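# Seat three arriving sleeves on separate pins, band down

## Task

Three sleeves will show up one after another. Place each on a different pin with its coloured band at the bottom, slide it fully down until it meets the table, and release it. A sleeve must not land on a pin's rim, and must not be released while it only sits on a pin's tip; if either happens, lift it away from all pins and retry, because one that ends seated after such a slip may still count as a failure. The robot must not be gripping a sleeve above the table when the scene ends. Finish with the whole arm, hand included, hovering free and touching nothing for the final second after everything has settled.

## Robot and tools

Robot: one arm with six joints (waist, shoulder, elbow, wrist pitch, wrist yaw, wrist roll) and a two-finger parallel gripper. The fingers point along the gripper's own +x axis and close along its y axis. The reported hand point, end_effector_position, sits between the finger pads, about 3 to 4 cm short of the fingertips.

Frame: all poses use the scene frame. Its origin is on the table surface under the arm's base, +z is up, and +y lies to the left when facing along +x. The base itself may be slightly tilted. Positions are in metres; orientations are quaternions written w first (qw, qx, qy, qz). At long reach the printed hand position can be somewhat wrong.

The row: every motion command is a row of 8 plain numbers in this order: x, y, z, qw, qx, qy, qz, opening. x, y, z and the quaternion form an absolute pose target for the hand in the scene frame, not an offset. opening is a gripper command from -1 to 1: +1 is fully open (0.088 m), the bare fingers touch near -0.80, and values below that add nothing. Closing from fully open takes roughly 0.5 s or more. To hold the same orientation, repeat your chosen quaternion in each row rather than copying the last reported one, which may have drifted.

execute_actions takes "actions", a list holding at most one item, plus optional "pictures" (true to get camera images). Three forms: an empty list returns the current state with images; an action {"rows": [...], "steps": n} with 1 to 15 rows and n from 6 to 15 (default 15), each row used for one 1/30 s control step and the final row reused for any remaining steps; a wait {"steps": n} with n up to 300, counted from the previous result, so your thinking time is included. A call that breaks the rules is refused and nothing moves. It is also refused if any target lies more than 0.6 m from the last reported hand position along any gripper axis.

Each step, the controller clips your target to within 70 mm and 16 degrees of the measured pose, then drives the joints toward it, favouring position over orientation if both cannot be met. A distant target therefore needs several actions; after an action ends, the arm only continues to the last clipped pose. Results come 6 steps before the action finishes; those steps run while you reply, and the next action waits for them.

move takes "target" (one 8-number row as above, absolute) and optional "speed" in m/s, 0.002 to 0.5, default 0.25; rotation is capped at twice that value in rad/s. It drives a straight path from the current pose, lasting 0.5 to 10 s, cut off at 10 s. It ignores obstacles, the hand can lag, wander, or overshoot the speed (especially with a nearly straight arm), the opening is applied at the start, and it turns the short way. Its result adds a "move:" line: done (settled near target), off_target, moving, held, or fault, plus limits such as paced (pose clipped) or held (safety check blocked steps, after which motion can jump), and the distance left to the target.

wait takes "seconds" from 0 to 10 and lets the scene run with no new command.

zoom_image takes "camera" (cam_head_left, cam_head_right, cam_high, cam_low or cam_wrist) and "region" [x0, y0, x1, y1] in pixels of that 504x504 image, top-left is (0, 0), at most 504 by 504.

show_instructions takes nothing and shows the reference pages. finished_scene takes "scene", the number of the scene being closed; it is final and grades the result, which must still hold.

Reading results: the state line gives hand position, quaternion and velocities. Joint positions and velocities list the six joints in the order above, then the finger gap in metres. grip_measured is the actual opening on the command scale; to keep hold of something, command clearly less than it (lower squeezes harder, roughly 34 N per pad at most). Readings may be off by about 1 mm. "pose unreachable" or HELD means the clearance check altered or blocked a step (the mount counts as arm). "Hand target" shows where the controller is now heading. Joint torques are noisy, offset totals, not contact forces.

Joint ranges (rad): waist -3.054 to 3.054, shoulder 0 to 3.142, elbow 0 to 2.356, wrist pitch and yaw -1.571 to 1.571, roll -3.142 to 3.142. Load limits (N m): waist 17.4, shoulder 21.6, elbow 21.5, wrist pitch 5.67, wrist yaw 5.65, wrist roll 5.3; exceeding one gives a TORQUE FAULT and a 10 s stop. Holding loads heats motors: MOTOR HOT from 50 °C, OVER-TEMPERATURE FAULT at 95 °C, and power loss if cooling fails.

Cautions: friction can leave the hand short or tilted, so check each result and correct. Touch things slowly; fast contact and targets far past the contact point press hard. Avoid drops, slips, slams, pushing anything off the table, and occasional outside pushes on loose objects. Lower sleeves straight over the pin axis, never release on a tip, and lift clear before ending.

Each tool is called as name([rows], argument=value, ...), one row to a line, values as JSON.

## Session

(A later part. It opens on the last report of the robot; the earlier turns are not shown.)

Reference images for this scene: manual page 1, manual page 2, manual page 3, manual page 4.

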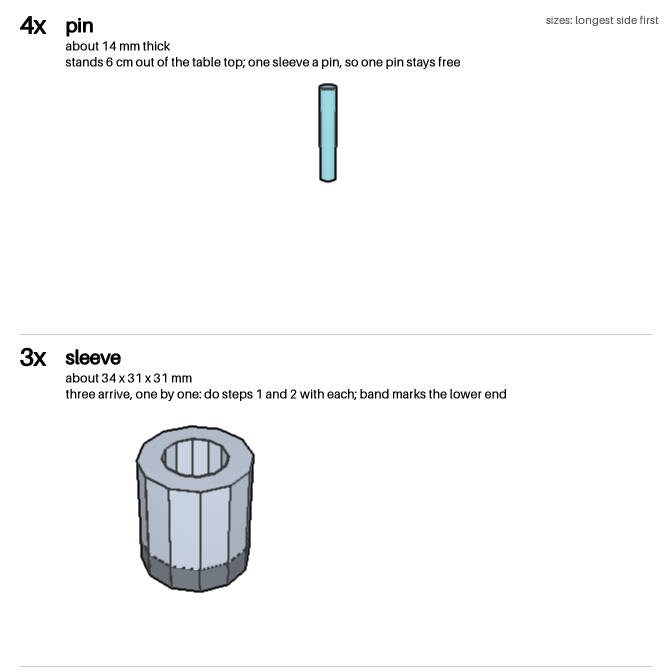

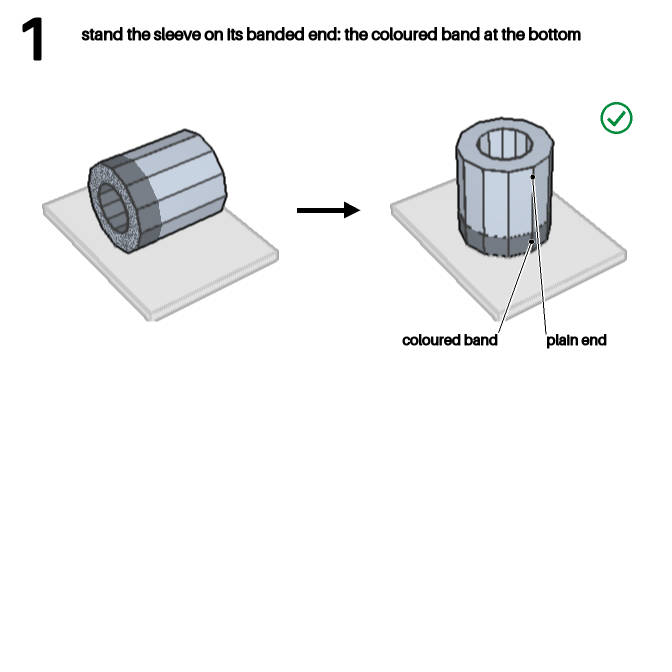

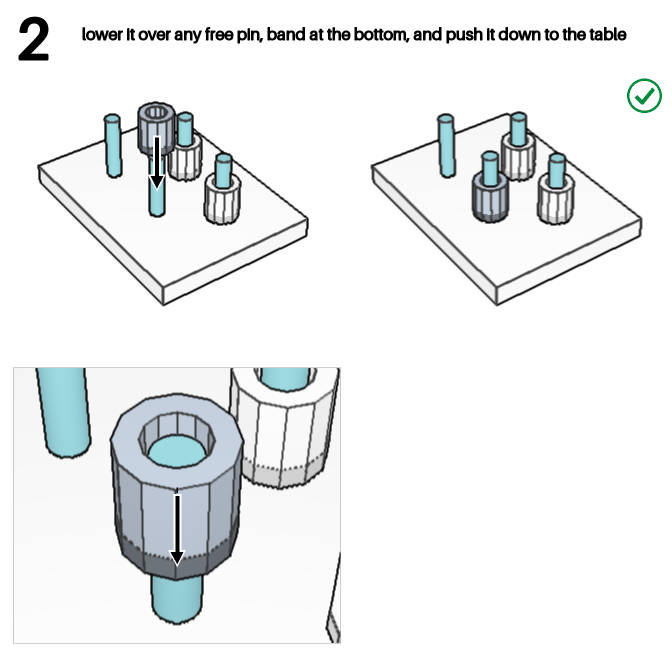

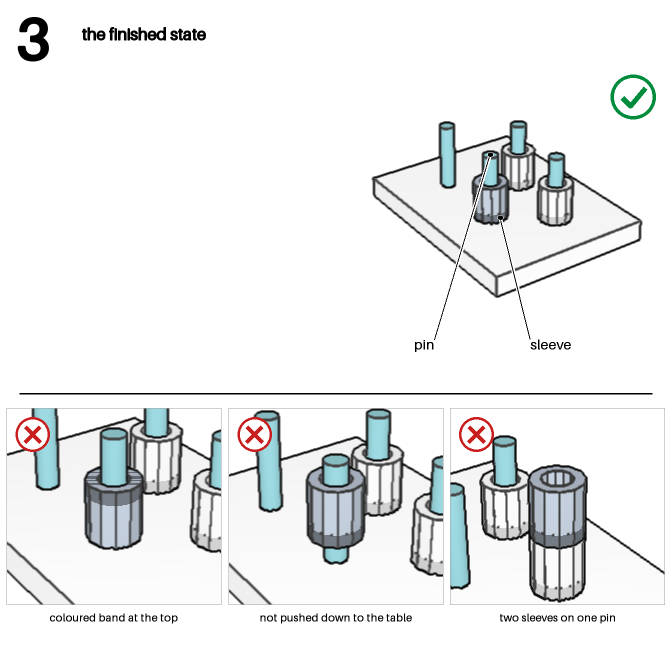

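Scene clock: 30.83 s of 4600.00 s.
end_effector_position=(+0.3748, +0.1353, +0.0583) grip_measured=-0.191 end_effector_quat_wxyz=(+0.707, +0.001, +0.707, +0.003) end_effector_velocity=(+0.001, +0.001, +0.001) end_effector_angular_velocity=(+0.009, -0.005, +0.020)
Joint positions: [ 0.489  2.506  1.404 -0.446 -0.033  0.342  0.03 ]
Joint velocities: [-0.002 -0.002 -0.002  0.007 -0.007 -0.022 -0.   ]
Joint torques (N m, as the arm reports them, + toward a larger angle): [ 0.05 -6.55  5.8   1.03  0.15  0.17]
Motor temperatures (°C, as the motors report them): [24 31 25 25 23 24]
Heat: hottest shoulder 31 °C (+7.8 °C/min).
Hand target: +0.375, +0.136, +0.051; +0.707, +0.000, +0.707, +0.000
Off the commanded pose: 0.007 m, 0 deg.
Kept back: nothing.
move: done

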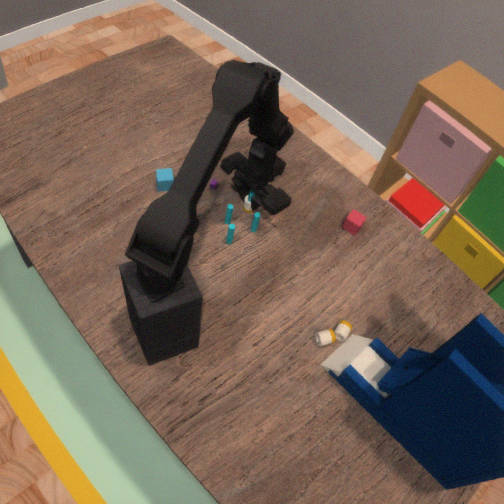

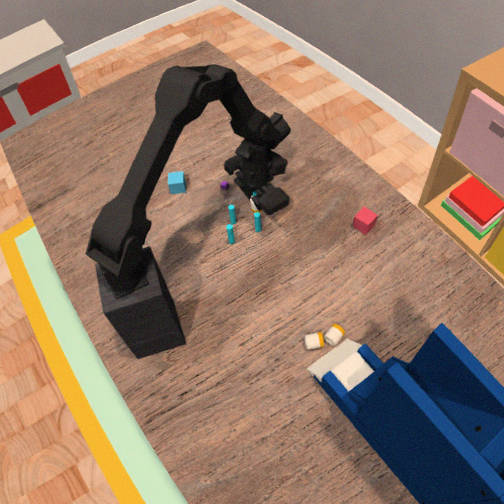

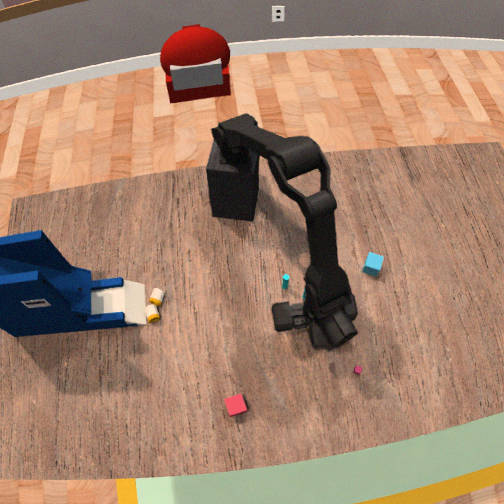

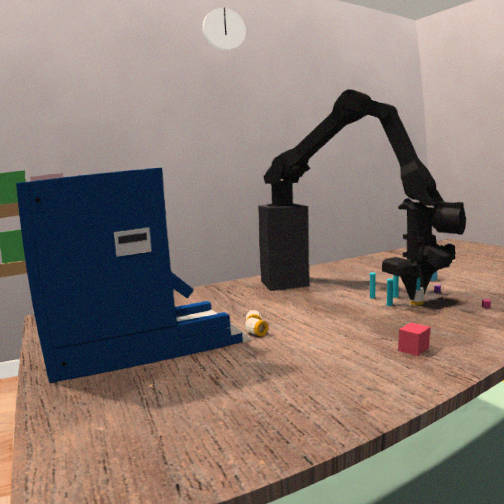

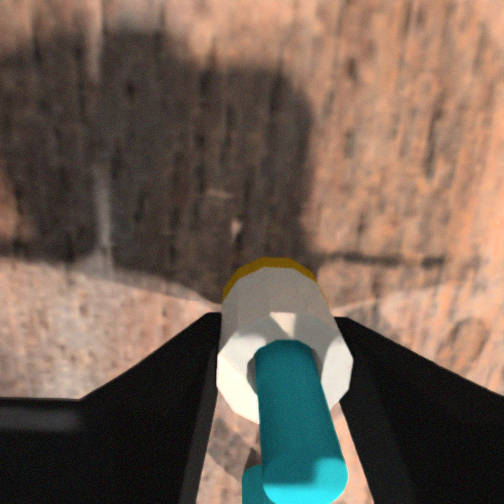

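move(target=[0.375,0.136,0.058,0.7071,0,0.7071,0,0.1])

move(target=[0.375,0.136,0.14,0.7071,0,0.7071,0,0.1], speed=0.25)

move(target=[0.31,-0.06,0.14,0.3687,0.6275,0.5266,-0.4394,0.2], speed=0.5)

move(target=[0.239,-0.235,0.10,-0.0734,0.8925,-0.1573,-0.4162,0.2], speed=0.5)

Scene clock: 32.07 s of 4600.00 s.
end_effector_position=(+0.3742, +0.1350, +0.0581) grip_measured=+0.098 end_effector_quat_wxyz=(+0.706, +0.001, +0.708, +0.002) end_effector_velocity=(-0.002, -0.001, +0.001) end_effector_angular_velocity=(+0.004, +0.009, +0.005)
Joint positions: [ 0.489  2.506  1.404 -0.449 -0.033  0.343  0.044]
Joint velocities: [-0.002 -0.002 -0.002 -0.007 -0.007 -0.007  0.001]
Joint torques (N m, as the arm reports them, + toward a larger angle): [-0.04 -8.42  5.22  0.06  0.14  0.14]
Motor temperatures (°C, as the motors report them): [24 31 25 25 23 24]
Heat: hottest shoulder 31 °C (+7.5 °C/min).
Hand target: +0.375, +0.136, +0.058; +0.707, +0.000, +0.707, -0.000
Off the commanded pose: 0.001 m, 0 deg.
Kept back: nothing.
move: done

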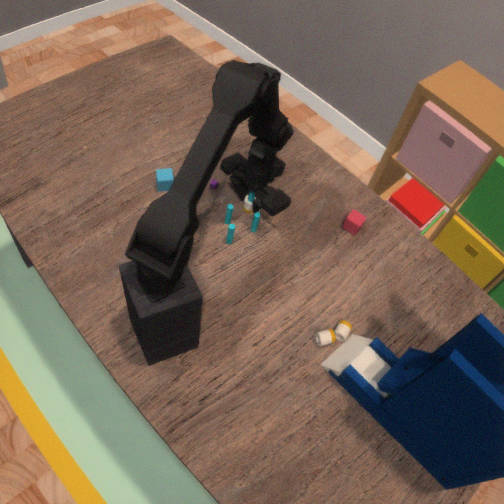

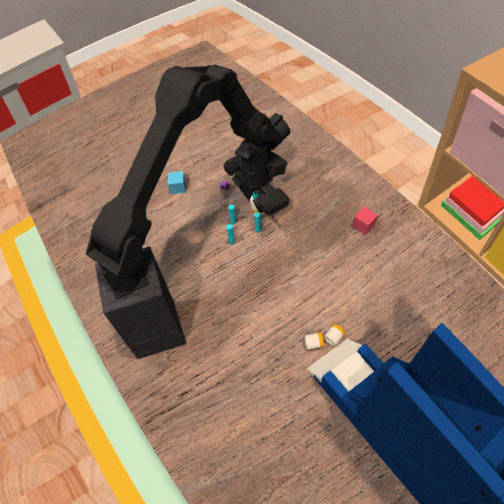

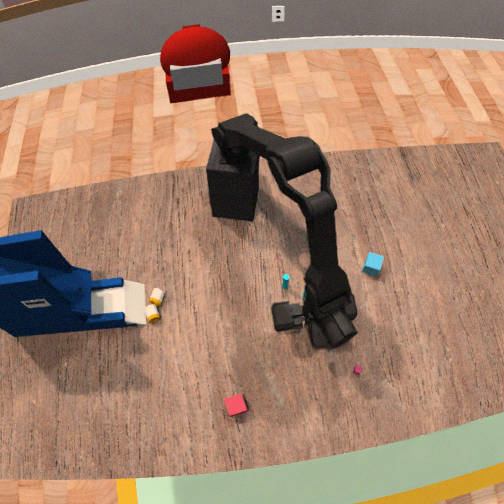

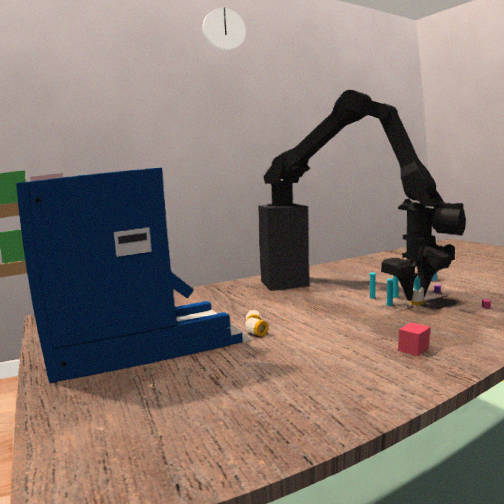

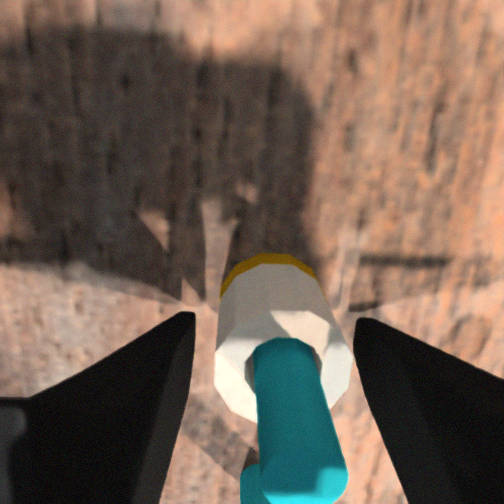

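Scene clock: 33.00 s of 4600.00 s.
end_effector_position=(+0.3694, +0.1355, +0.1322) grip_measured=+0.100 end_effector_quat_wxyz=(+0.700, -0.002, +0.714, -0.000) end_effector_velocity=(-0.003, +0.002, +0.006) end_effector_angular_velocity=(+0.018, +0.014, -0.010)
Joint positions: [ 0.489  2.307  1.398 -0.662 -0.033  0.343  0.044]
Joint velocities: [-0.002 -0.017 -0.002 -0.022 -0.022  0.007 -0.   ]
Joint torques (N m, as the arm reports them, + toward a larger angle): [-0.47 -9.93  6.13  0.    0.14 -0.01]
Motor temperatures (°C, as the motors report them): [24 31 25 25 23 24]
Heat: hottest shoulder 31 °C (+7.3 °C/min).
Hand target: +0.375, +0.136, +0.140; +0.707, +0.000, +0.707, +0.000
Off the commanded pose: 0.010 m, 1 deg.
Kept back: nothing.
move: off_target

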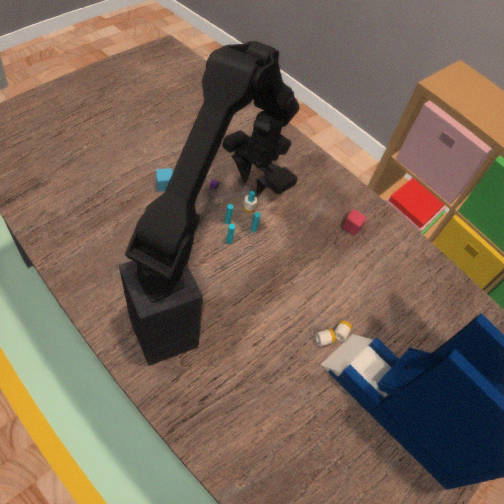

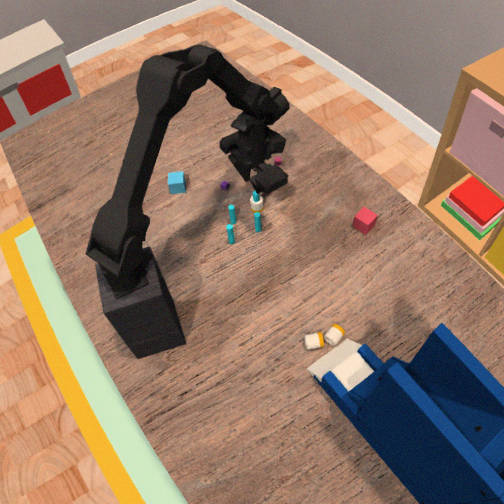

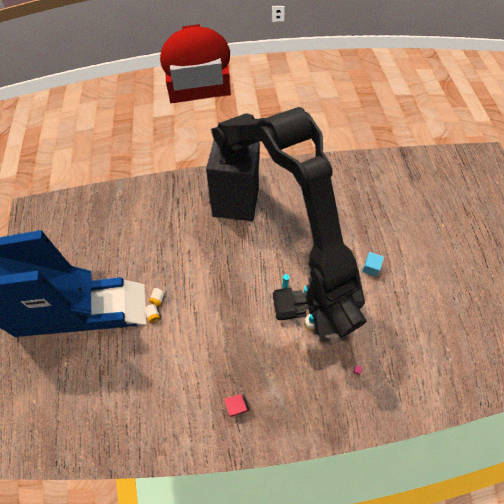

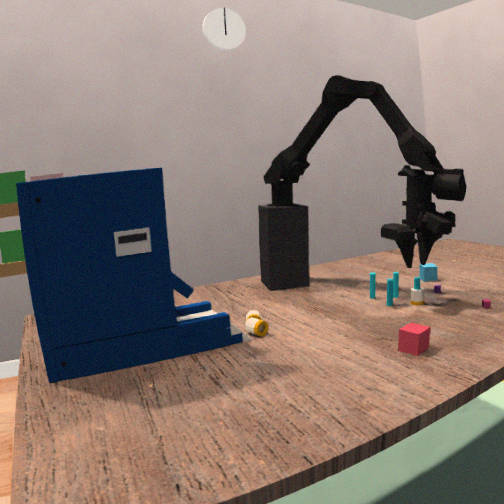

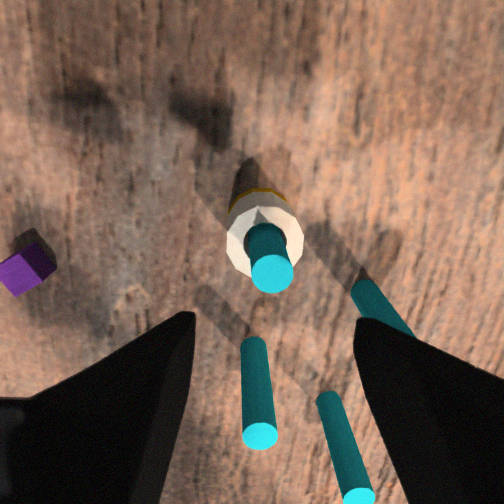

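Scene clock: 35.37 s of 4600.00 s.
end_effector_position=(+0.3100, -0.0600, +0.1359) grip_measured=+0.200 end_effector_quat_wxyz=(+0.370, +0.620, +0.532, -0.442) end_effector_velocity=(-0.006, +0.002, +0.001) end_effector_angular_velocity=(+0.029, +0.015, -0.008)
Joint positions: [-0.21   2.162  1.045 -0.536 -0.367  1.363  0.049]
Joint velocities: [-0.012 -0.002 -0.007 -0.022 -0.022 -0.007 -0.   ]
Joint torques (N m, as the arm reports them, + toward a larger angle): [-0.64 -8.17  3.95  0.21 -0.33  0.18]
Motor temperatures (°C, as the motors report them): [24 32 25 25 23 24]
Heat: hottest shoulder 32 °C (+8.5 °C/min).
Hand target: +0.310, -0.061, +0.139; +0.369, +0.626, +0.527, -0.441
Off the commanded pose: 0.004 m, 1 deg.
Kept back: nothing.
move: done

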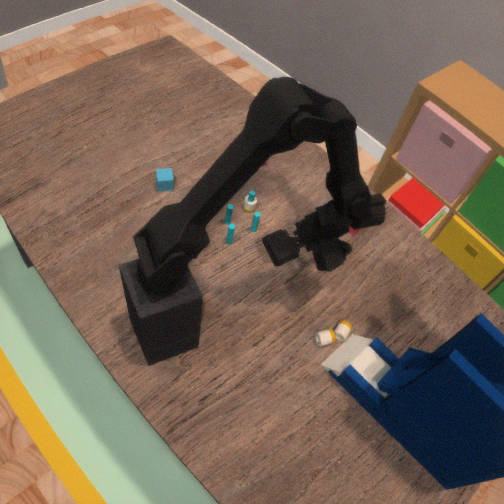

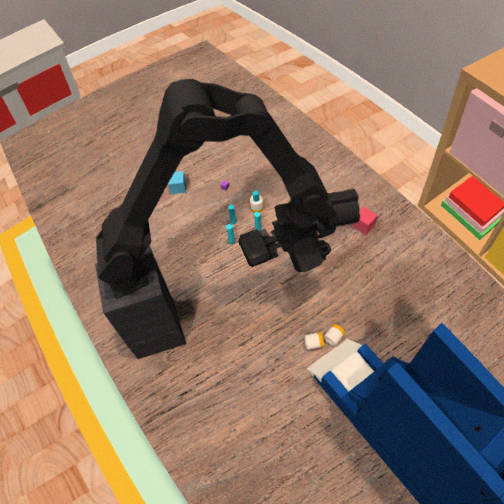

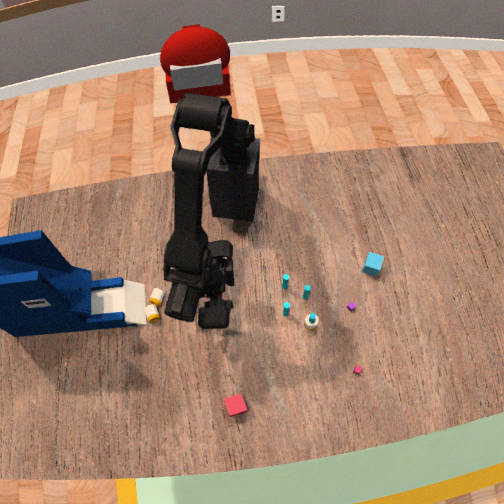

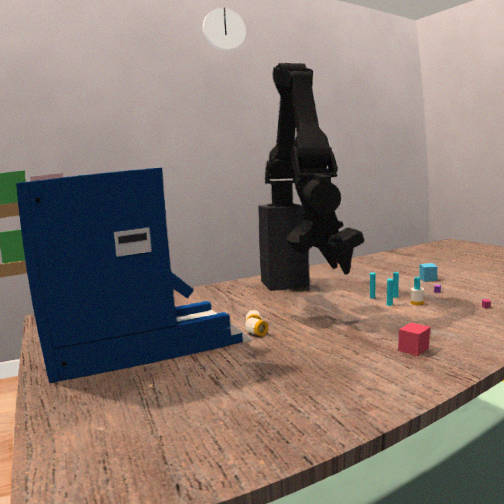

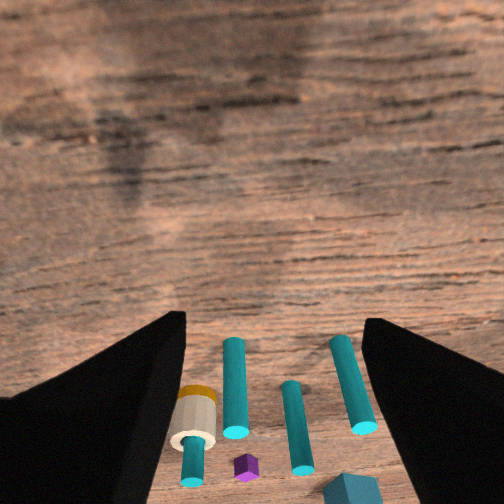

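Scene clock: 37.80 s of 4600.00 s.
end_effector_position=(+0.2430, -0.2366, +0.1033) grip_measured=+0.200 end_effector_quat_wxyz=(-0.067, +0.894, -0.155, -0.415) end_effector_velocity=(-0.001, +0.002, -0.001) end_effector_angular_velocity=(+0.001, -0.002, +0.007)
Joint positions: [-0.787  2.279  0.561  0.75  -0.387  2.681  0.049]
Joint velocities: [-0.002  0.002 -0.007  0.007 -0.007 -0.007 -0.   ]
Joint torques (N m, as the arm reports them, + toward a larger angle): [-0.51 -4.99  2.45  1.47  0.01  0.17]
Motor temperatures (°C, as the motors report them): [24 32 25 25 23 24]
Heat: hottest shoulder 32 °C (+7.9 °C/min).
Hand target: +0.240, -0.236, +0.100; -0.074, +0.891, -0.159, -0.418
Off the commanded pose: 0.005 m, 1 deg.
Kept back: nothing.
move: done

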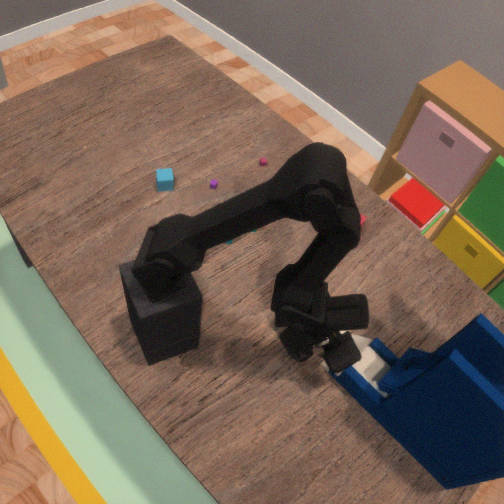

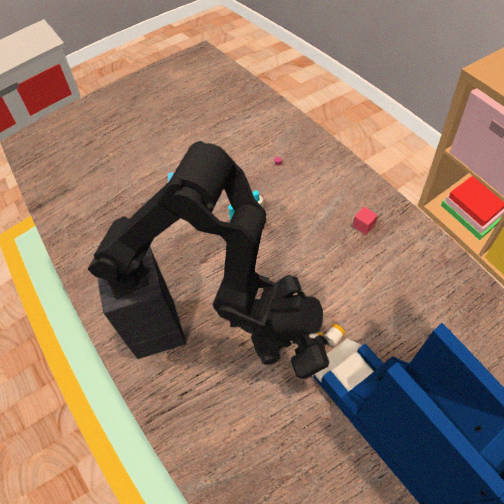

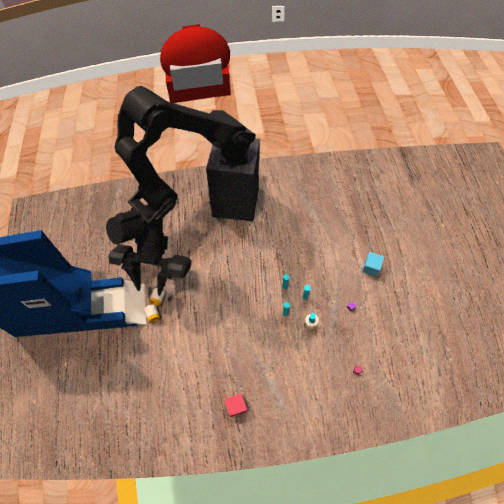

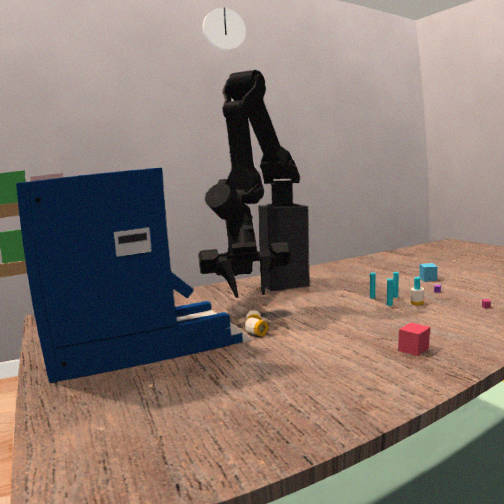

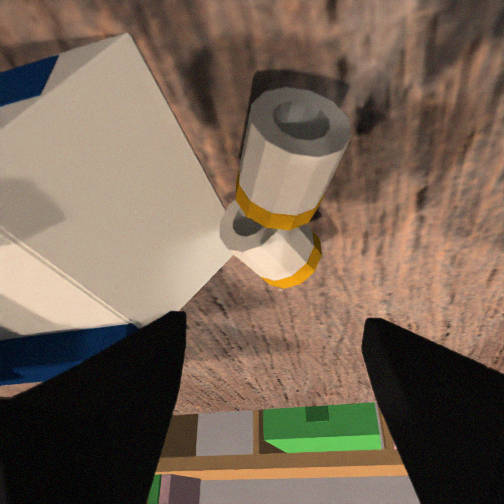

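move(target=[0.241,-0.232,0.048,-0.0915,0.8848,-0.1962,-0.4126,0.2], speed=0.1)

Scene clock: 39.93 s of 4600.00 s.
end_effector_position=(+0.2408, -0.2324, +0.0504) grip_measured=+0.200 end_effector_quat_wxyz=(-0.090, +0.886, -0.194, -0.411) end_effector_velocity=(-0.001, +0.001, -0.003) end_effector_angular_velocity=(-0.006, +0.008, +0.004)
Joint positions: [-0.748  2.558  0.603  1.017 -0.314  2.796  0.049]
Joint velocities: [ 0.002  0.012  0.002  0.007  0.007 -0.007 -0.   ]
Joint torques (N m, as the arm reports them, + toward a larger angle): [ 0.1  -5.19  2.28  1.5   0.04  0.18]
Motor temperatures (°C, as the motors report them): [24 32 25 25 23 24]
Heat: hottest shoulder 32 °C (+7.5 °C/min).
Hand target: +0.241, -0.232, +0.048; -0.092, +0.885, -0.196, -0.413
Off the commanded pose: 0.002 m, 0 deg.
Kept back: nothing.
move: done

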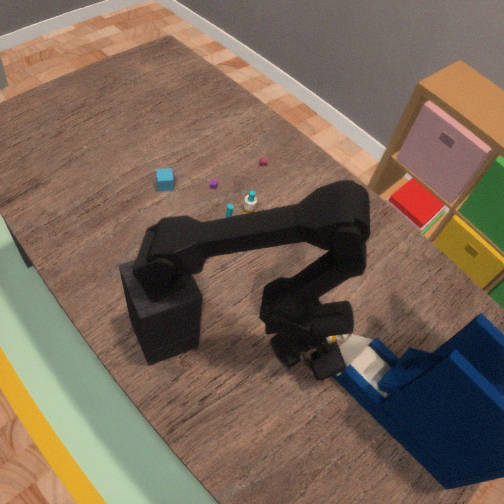

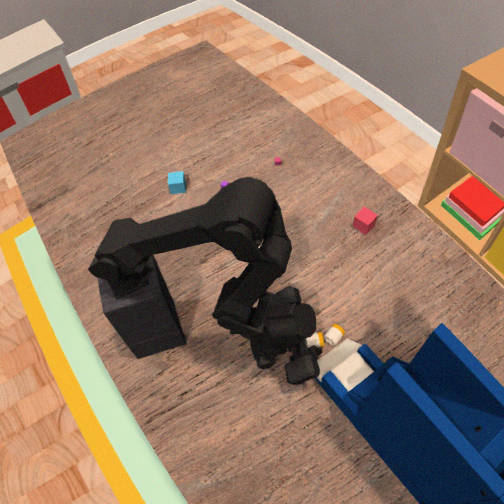

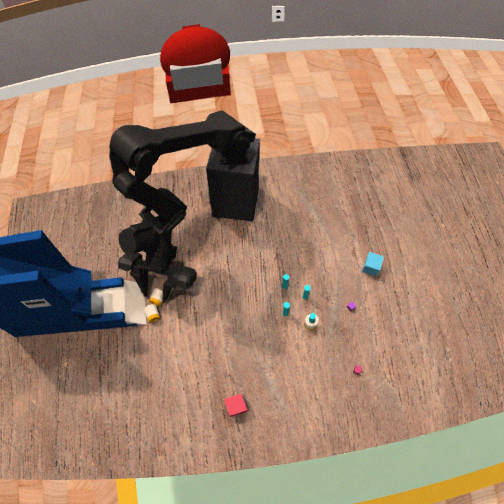

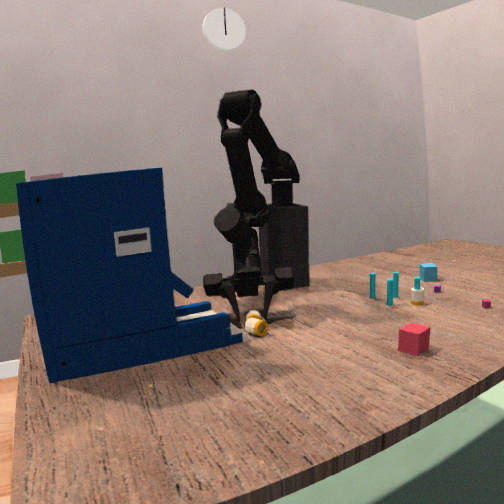

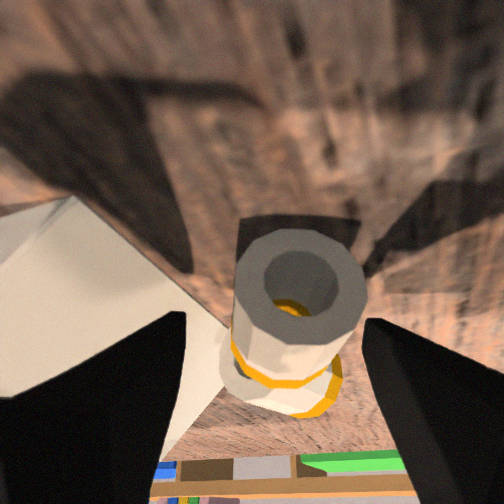

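move(target=[0.2425,-0.2285,0.039,-0.0915,0.8848,-0.1962,-0.4126,0.2], speed=0.05)

Scene clock: 40.93 s of 4600.00 s.
end_effector_position=(+0.2423, -0.2289, +0.0412) grip_measured=+0.200 end_effector_quat_wxyz=(-0.090, +0.886, -0.194, -0.412) end_effector_velocity=(+0.001, +0.002, +0.001) end_effector_angular_velocity=(+0.014, -0.017, +0.005)
Joint positions: [-0.733  2.605  0.614  1.057 -0.304  2.809  0.049]
Joint velocities: [-0.002  0.002 -0.002  0.007 -0.022  0.007  0.   ]
Joint torques (N m, as the arm reports them, + toward a larger angle): [ 0.06 -5.2   2.04  1.5   0.06  0.17]
Motor temperatures (°C, as the motors report them): [24 32 25 26 23 24]
Heat: hottest shoulder 32 °C (+7.3 °C/min).
Hand target: +0.243, -0.229, +0.039; -0.091, +0.885, -0.196, -0.413
Off the commanded pose: 0.002 m, 0 deg.
Kept back: nothing.
move: done

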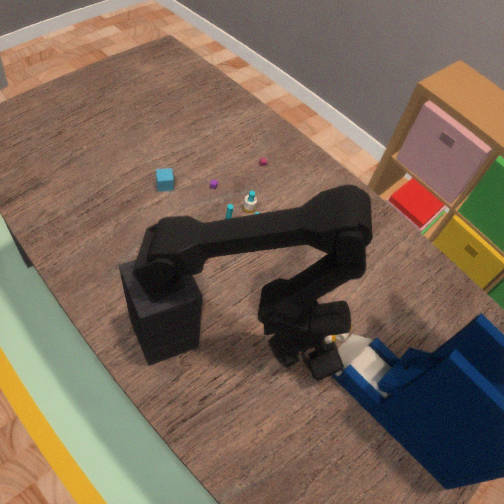

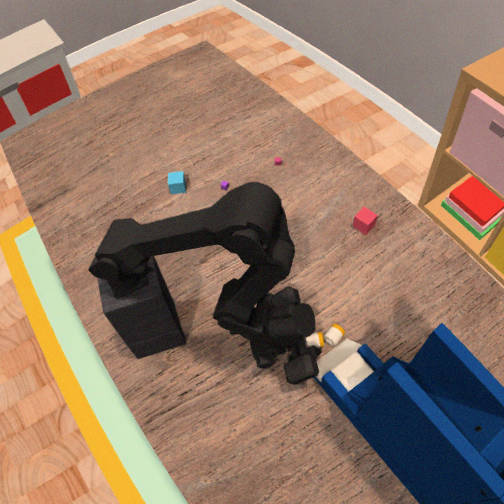

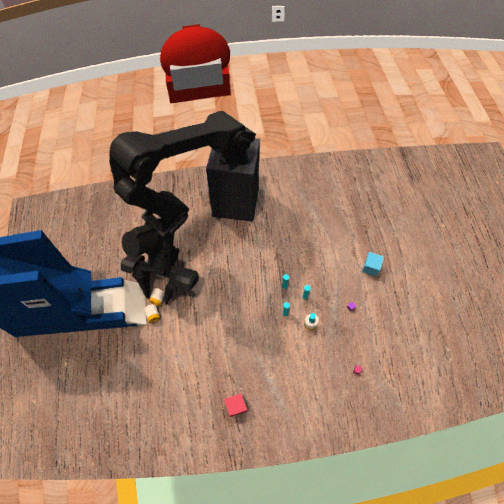

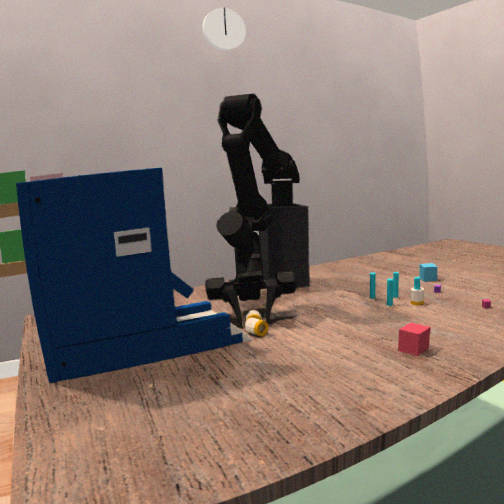

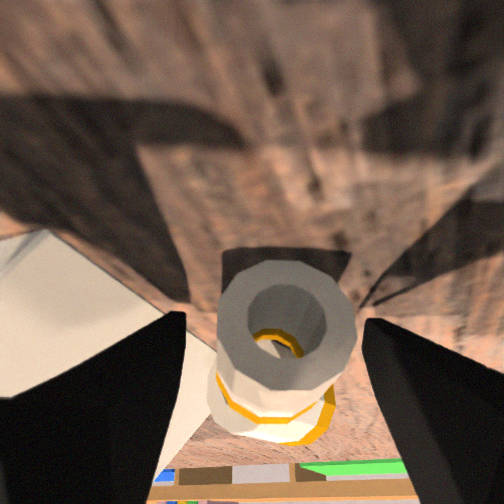

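Matches reference.

move(target=[0.2425,-0.2285,0.039,-0.0915,0.8848,-0.1962,-0.4126,-0.45])

move(target=[0.2425,-0.21,0.12,-0.0915,0.8848,-0.1962,-0.4126,-0.45], speed=0.2)

Scene clock: 41.87 s of 4600.00 s.
end_effector_position=(+0.2425, -0.2290, +0.0411) grip_measured=-0.189 end_effector_quat_wxyz=(-0.090, +0.886, -0.194, -0.411) end_effector_velocity=(-0.000, +0.001, +0.000) end_effector_angular_velocity=(+0.006, -0.008, -0.003)
Joint positions: [-0.733  2.606  0.615  1.058 -0.304  2.81   0.03 ]
Joint velocities: [-0.002  0.002 -0.002  0.007 -0.007  0.007 -0.   ]
Joint torques (N m, as the arm reports them, + toward a larger angle): [ 0.1  -5.21  2.03  1.51  0.04  0.17]
Motor temperatures (°C, as the motors report them): [24 32 25 26 23 24]
Heat: hottest shoulder 32 °C (+7.2 °C/min).
Hand target: +0.243, -0.229, +0.039; -0.092, +0.885, -0.196, -0.412
Off the commanded pose: 0.002 m, 0 deg.
Kept back: nothing.
move: done

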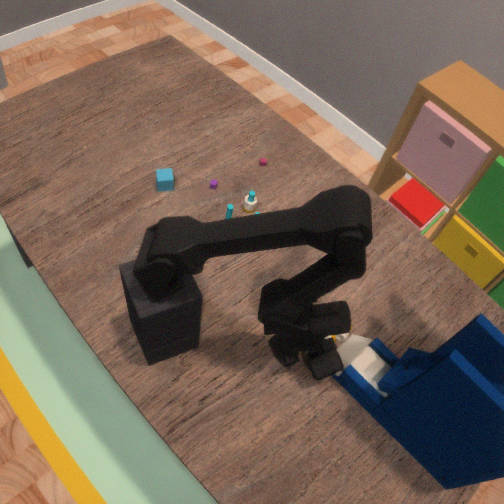

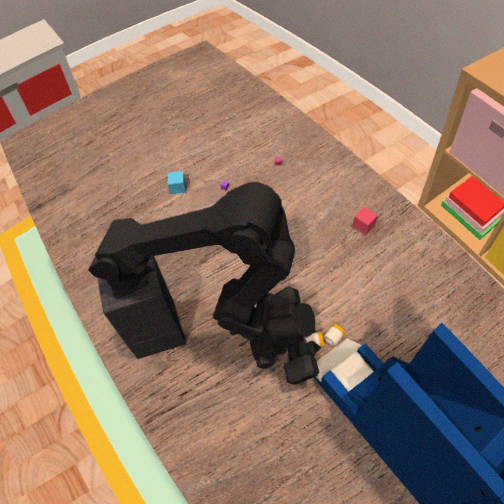

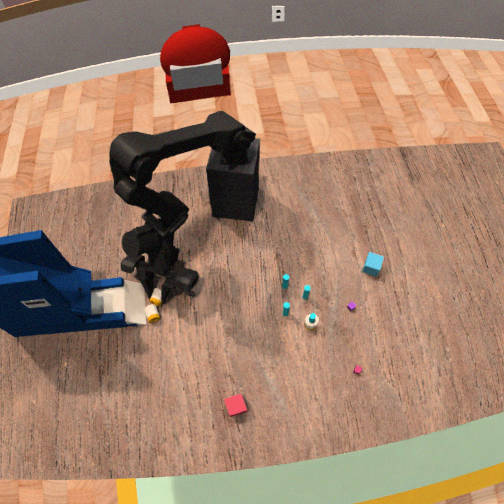

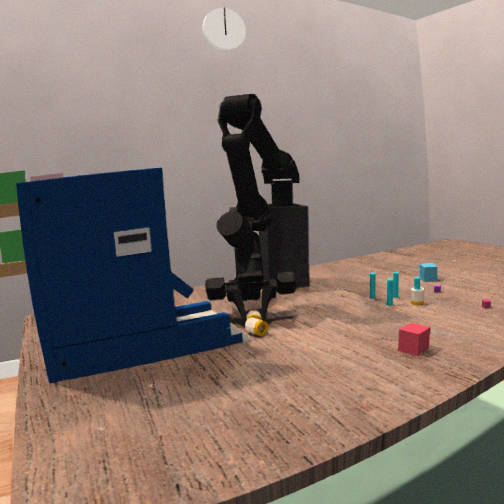

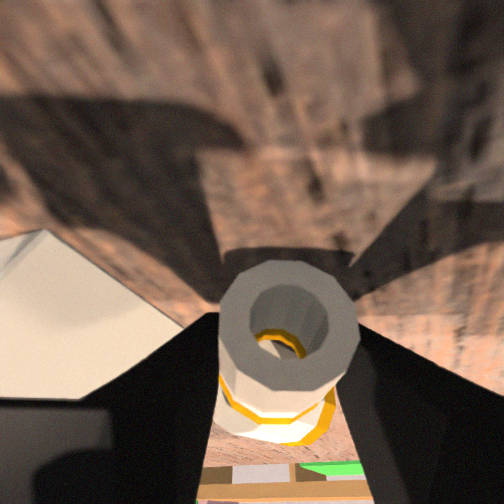

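Scene clock: 42.87 s of 4600.00 s.
end_effector_position=(+0.2417, -0.2100, +0.1172) grip_measured=-0.189 end_effector_quat_wxyz=(-0.092, +0.885, -0.194, -0.414) end_effector_velocity=(+0.000, +0.001, +0.004) end_effector_angular_velocity=(+0.002, -0.001, +0.008)
Joint positions: [-0.692  2.188  0.442  0.816 -0.279  2.844  0.03 ]
Joint velocities: [-0.002 -0.022 -0.002 -0.022 -0.007 -0.007 -0.   ]
Joint torques (N m, as the arm reports them, + toward a larger angle): [ 0.12 -6.36  2.37  1.18  0.07  0.17]
Motor temperatures (°C, as the motors report them): [24 32 25 26 23 24]
Heat: hottest shoulder 32 °C (+7.0 °C/min).
Hand target: +0.242, -0.210, +0.120; -0.091, +0.885, -0.196, -0.412
Off the commanded pose: 0.003 m, 0 deg.
Kept back: nothing.
move: done

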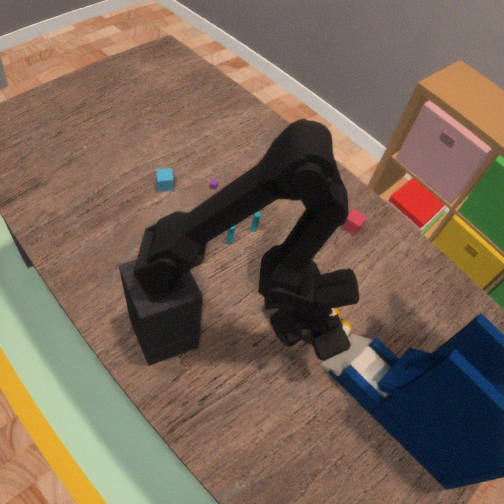

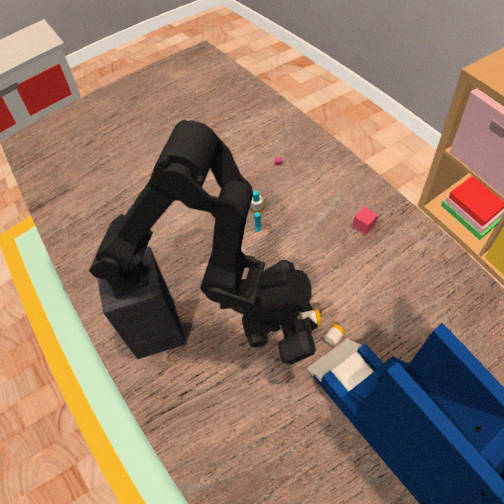

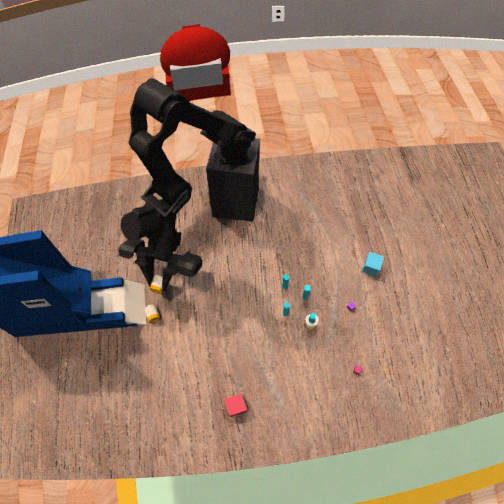

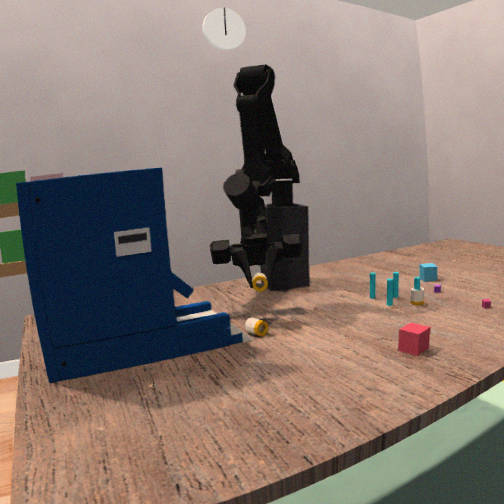

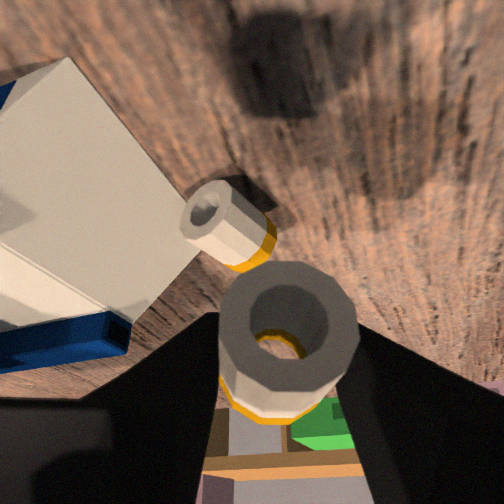

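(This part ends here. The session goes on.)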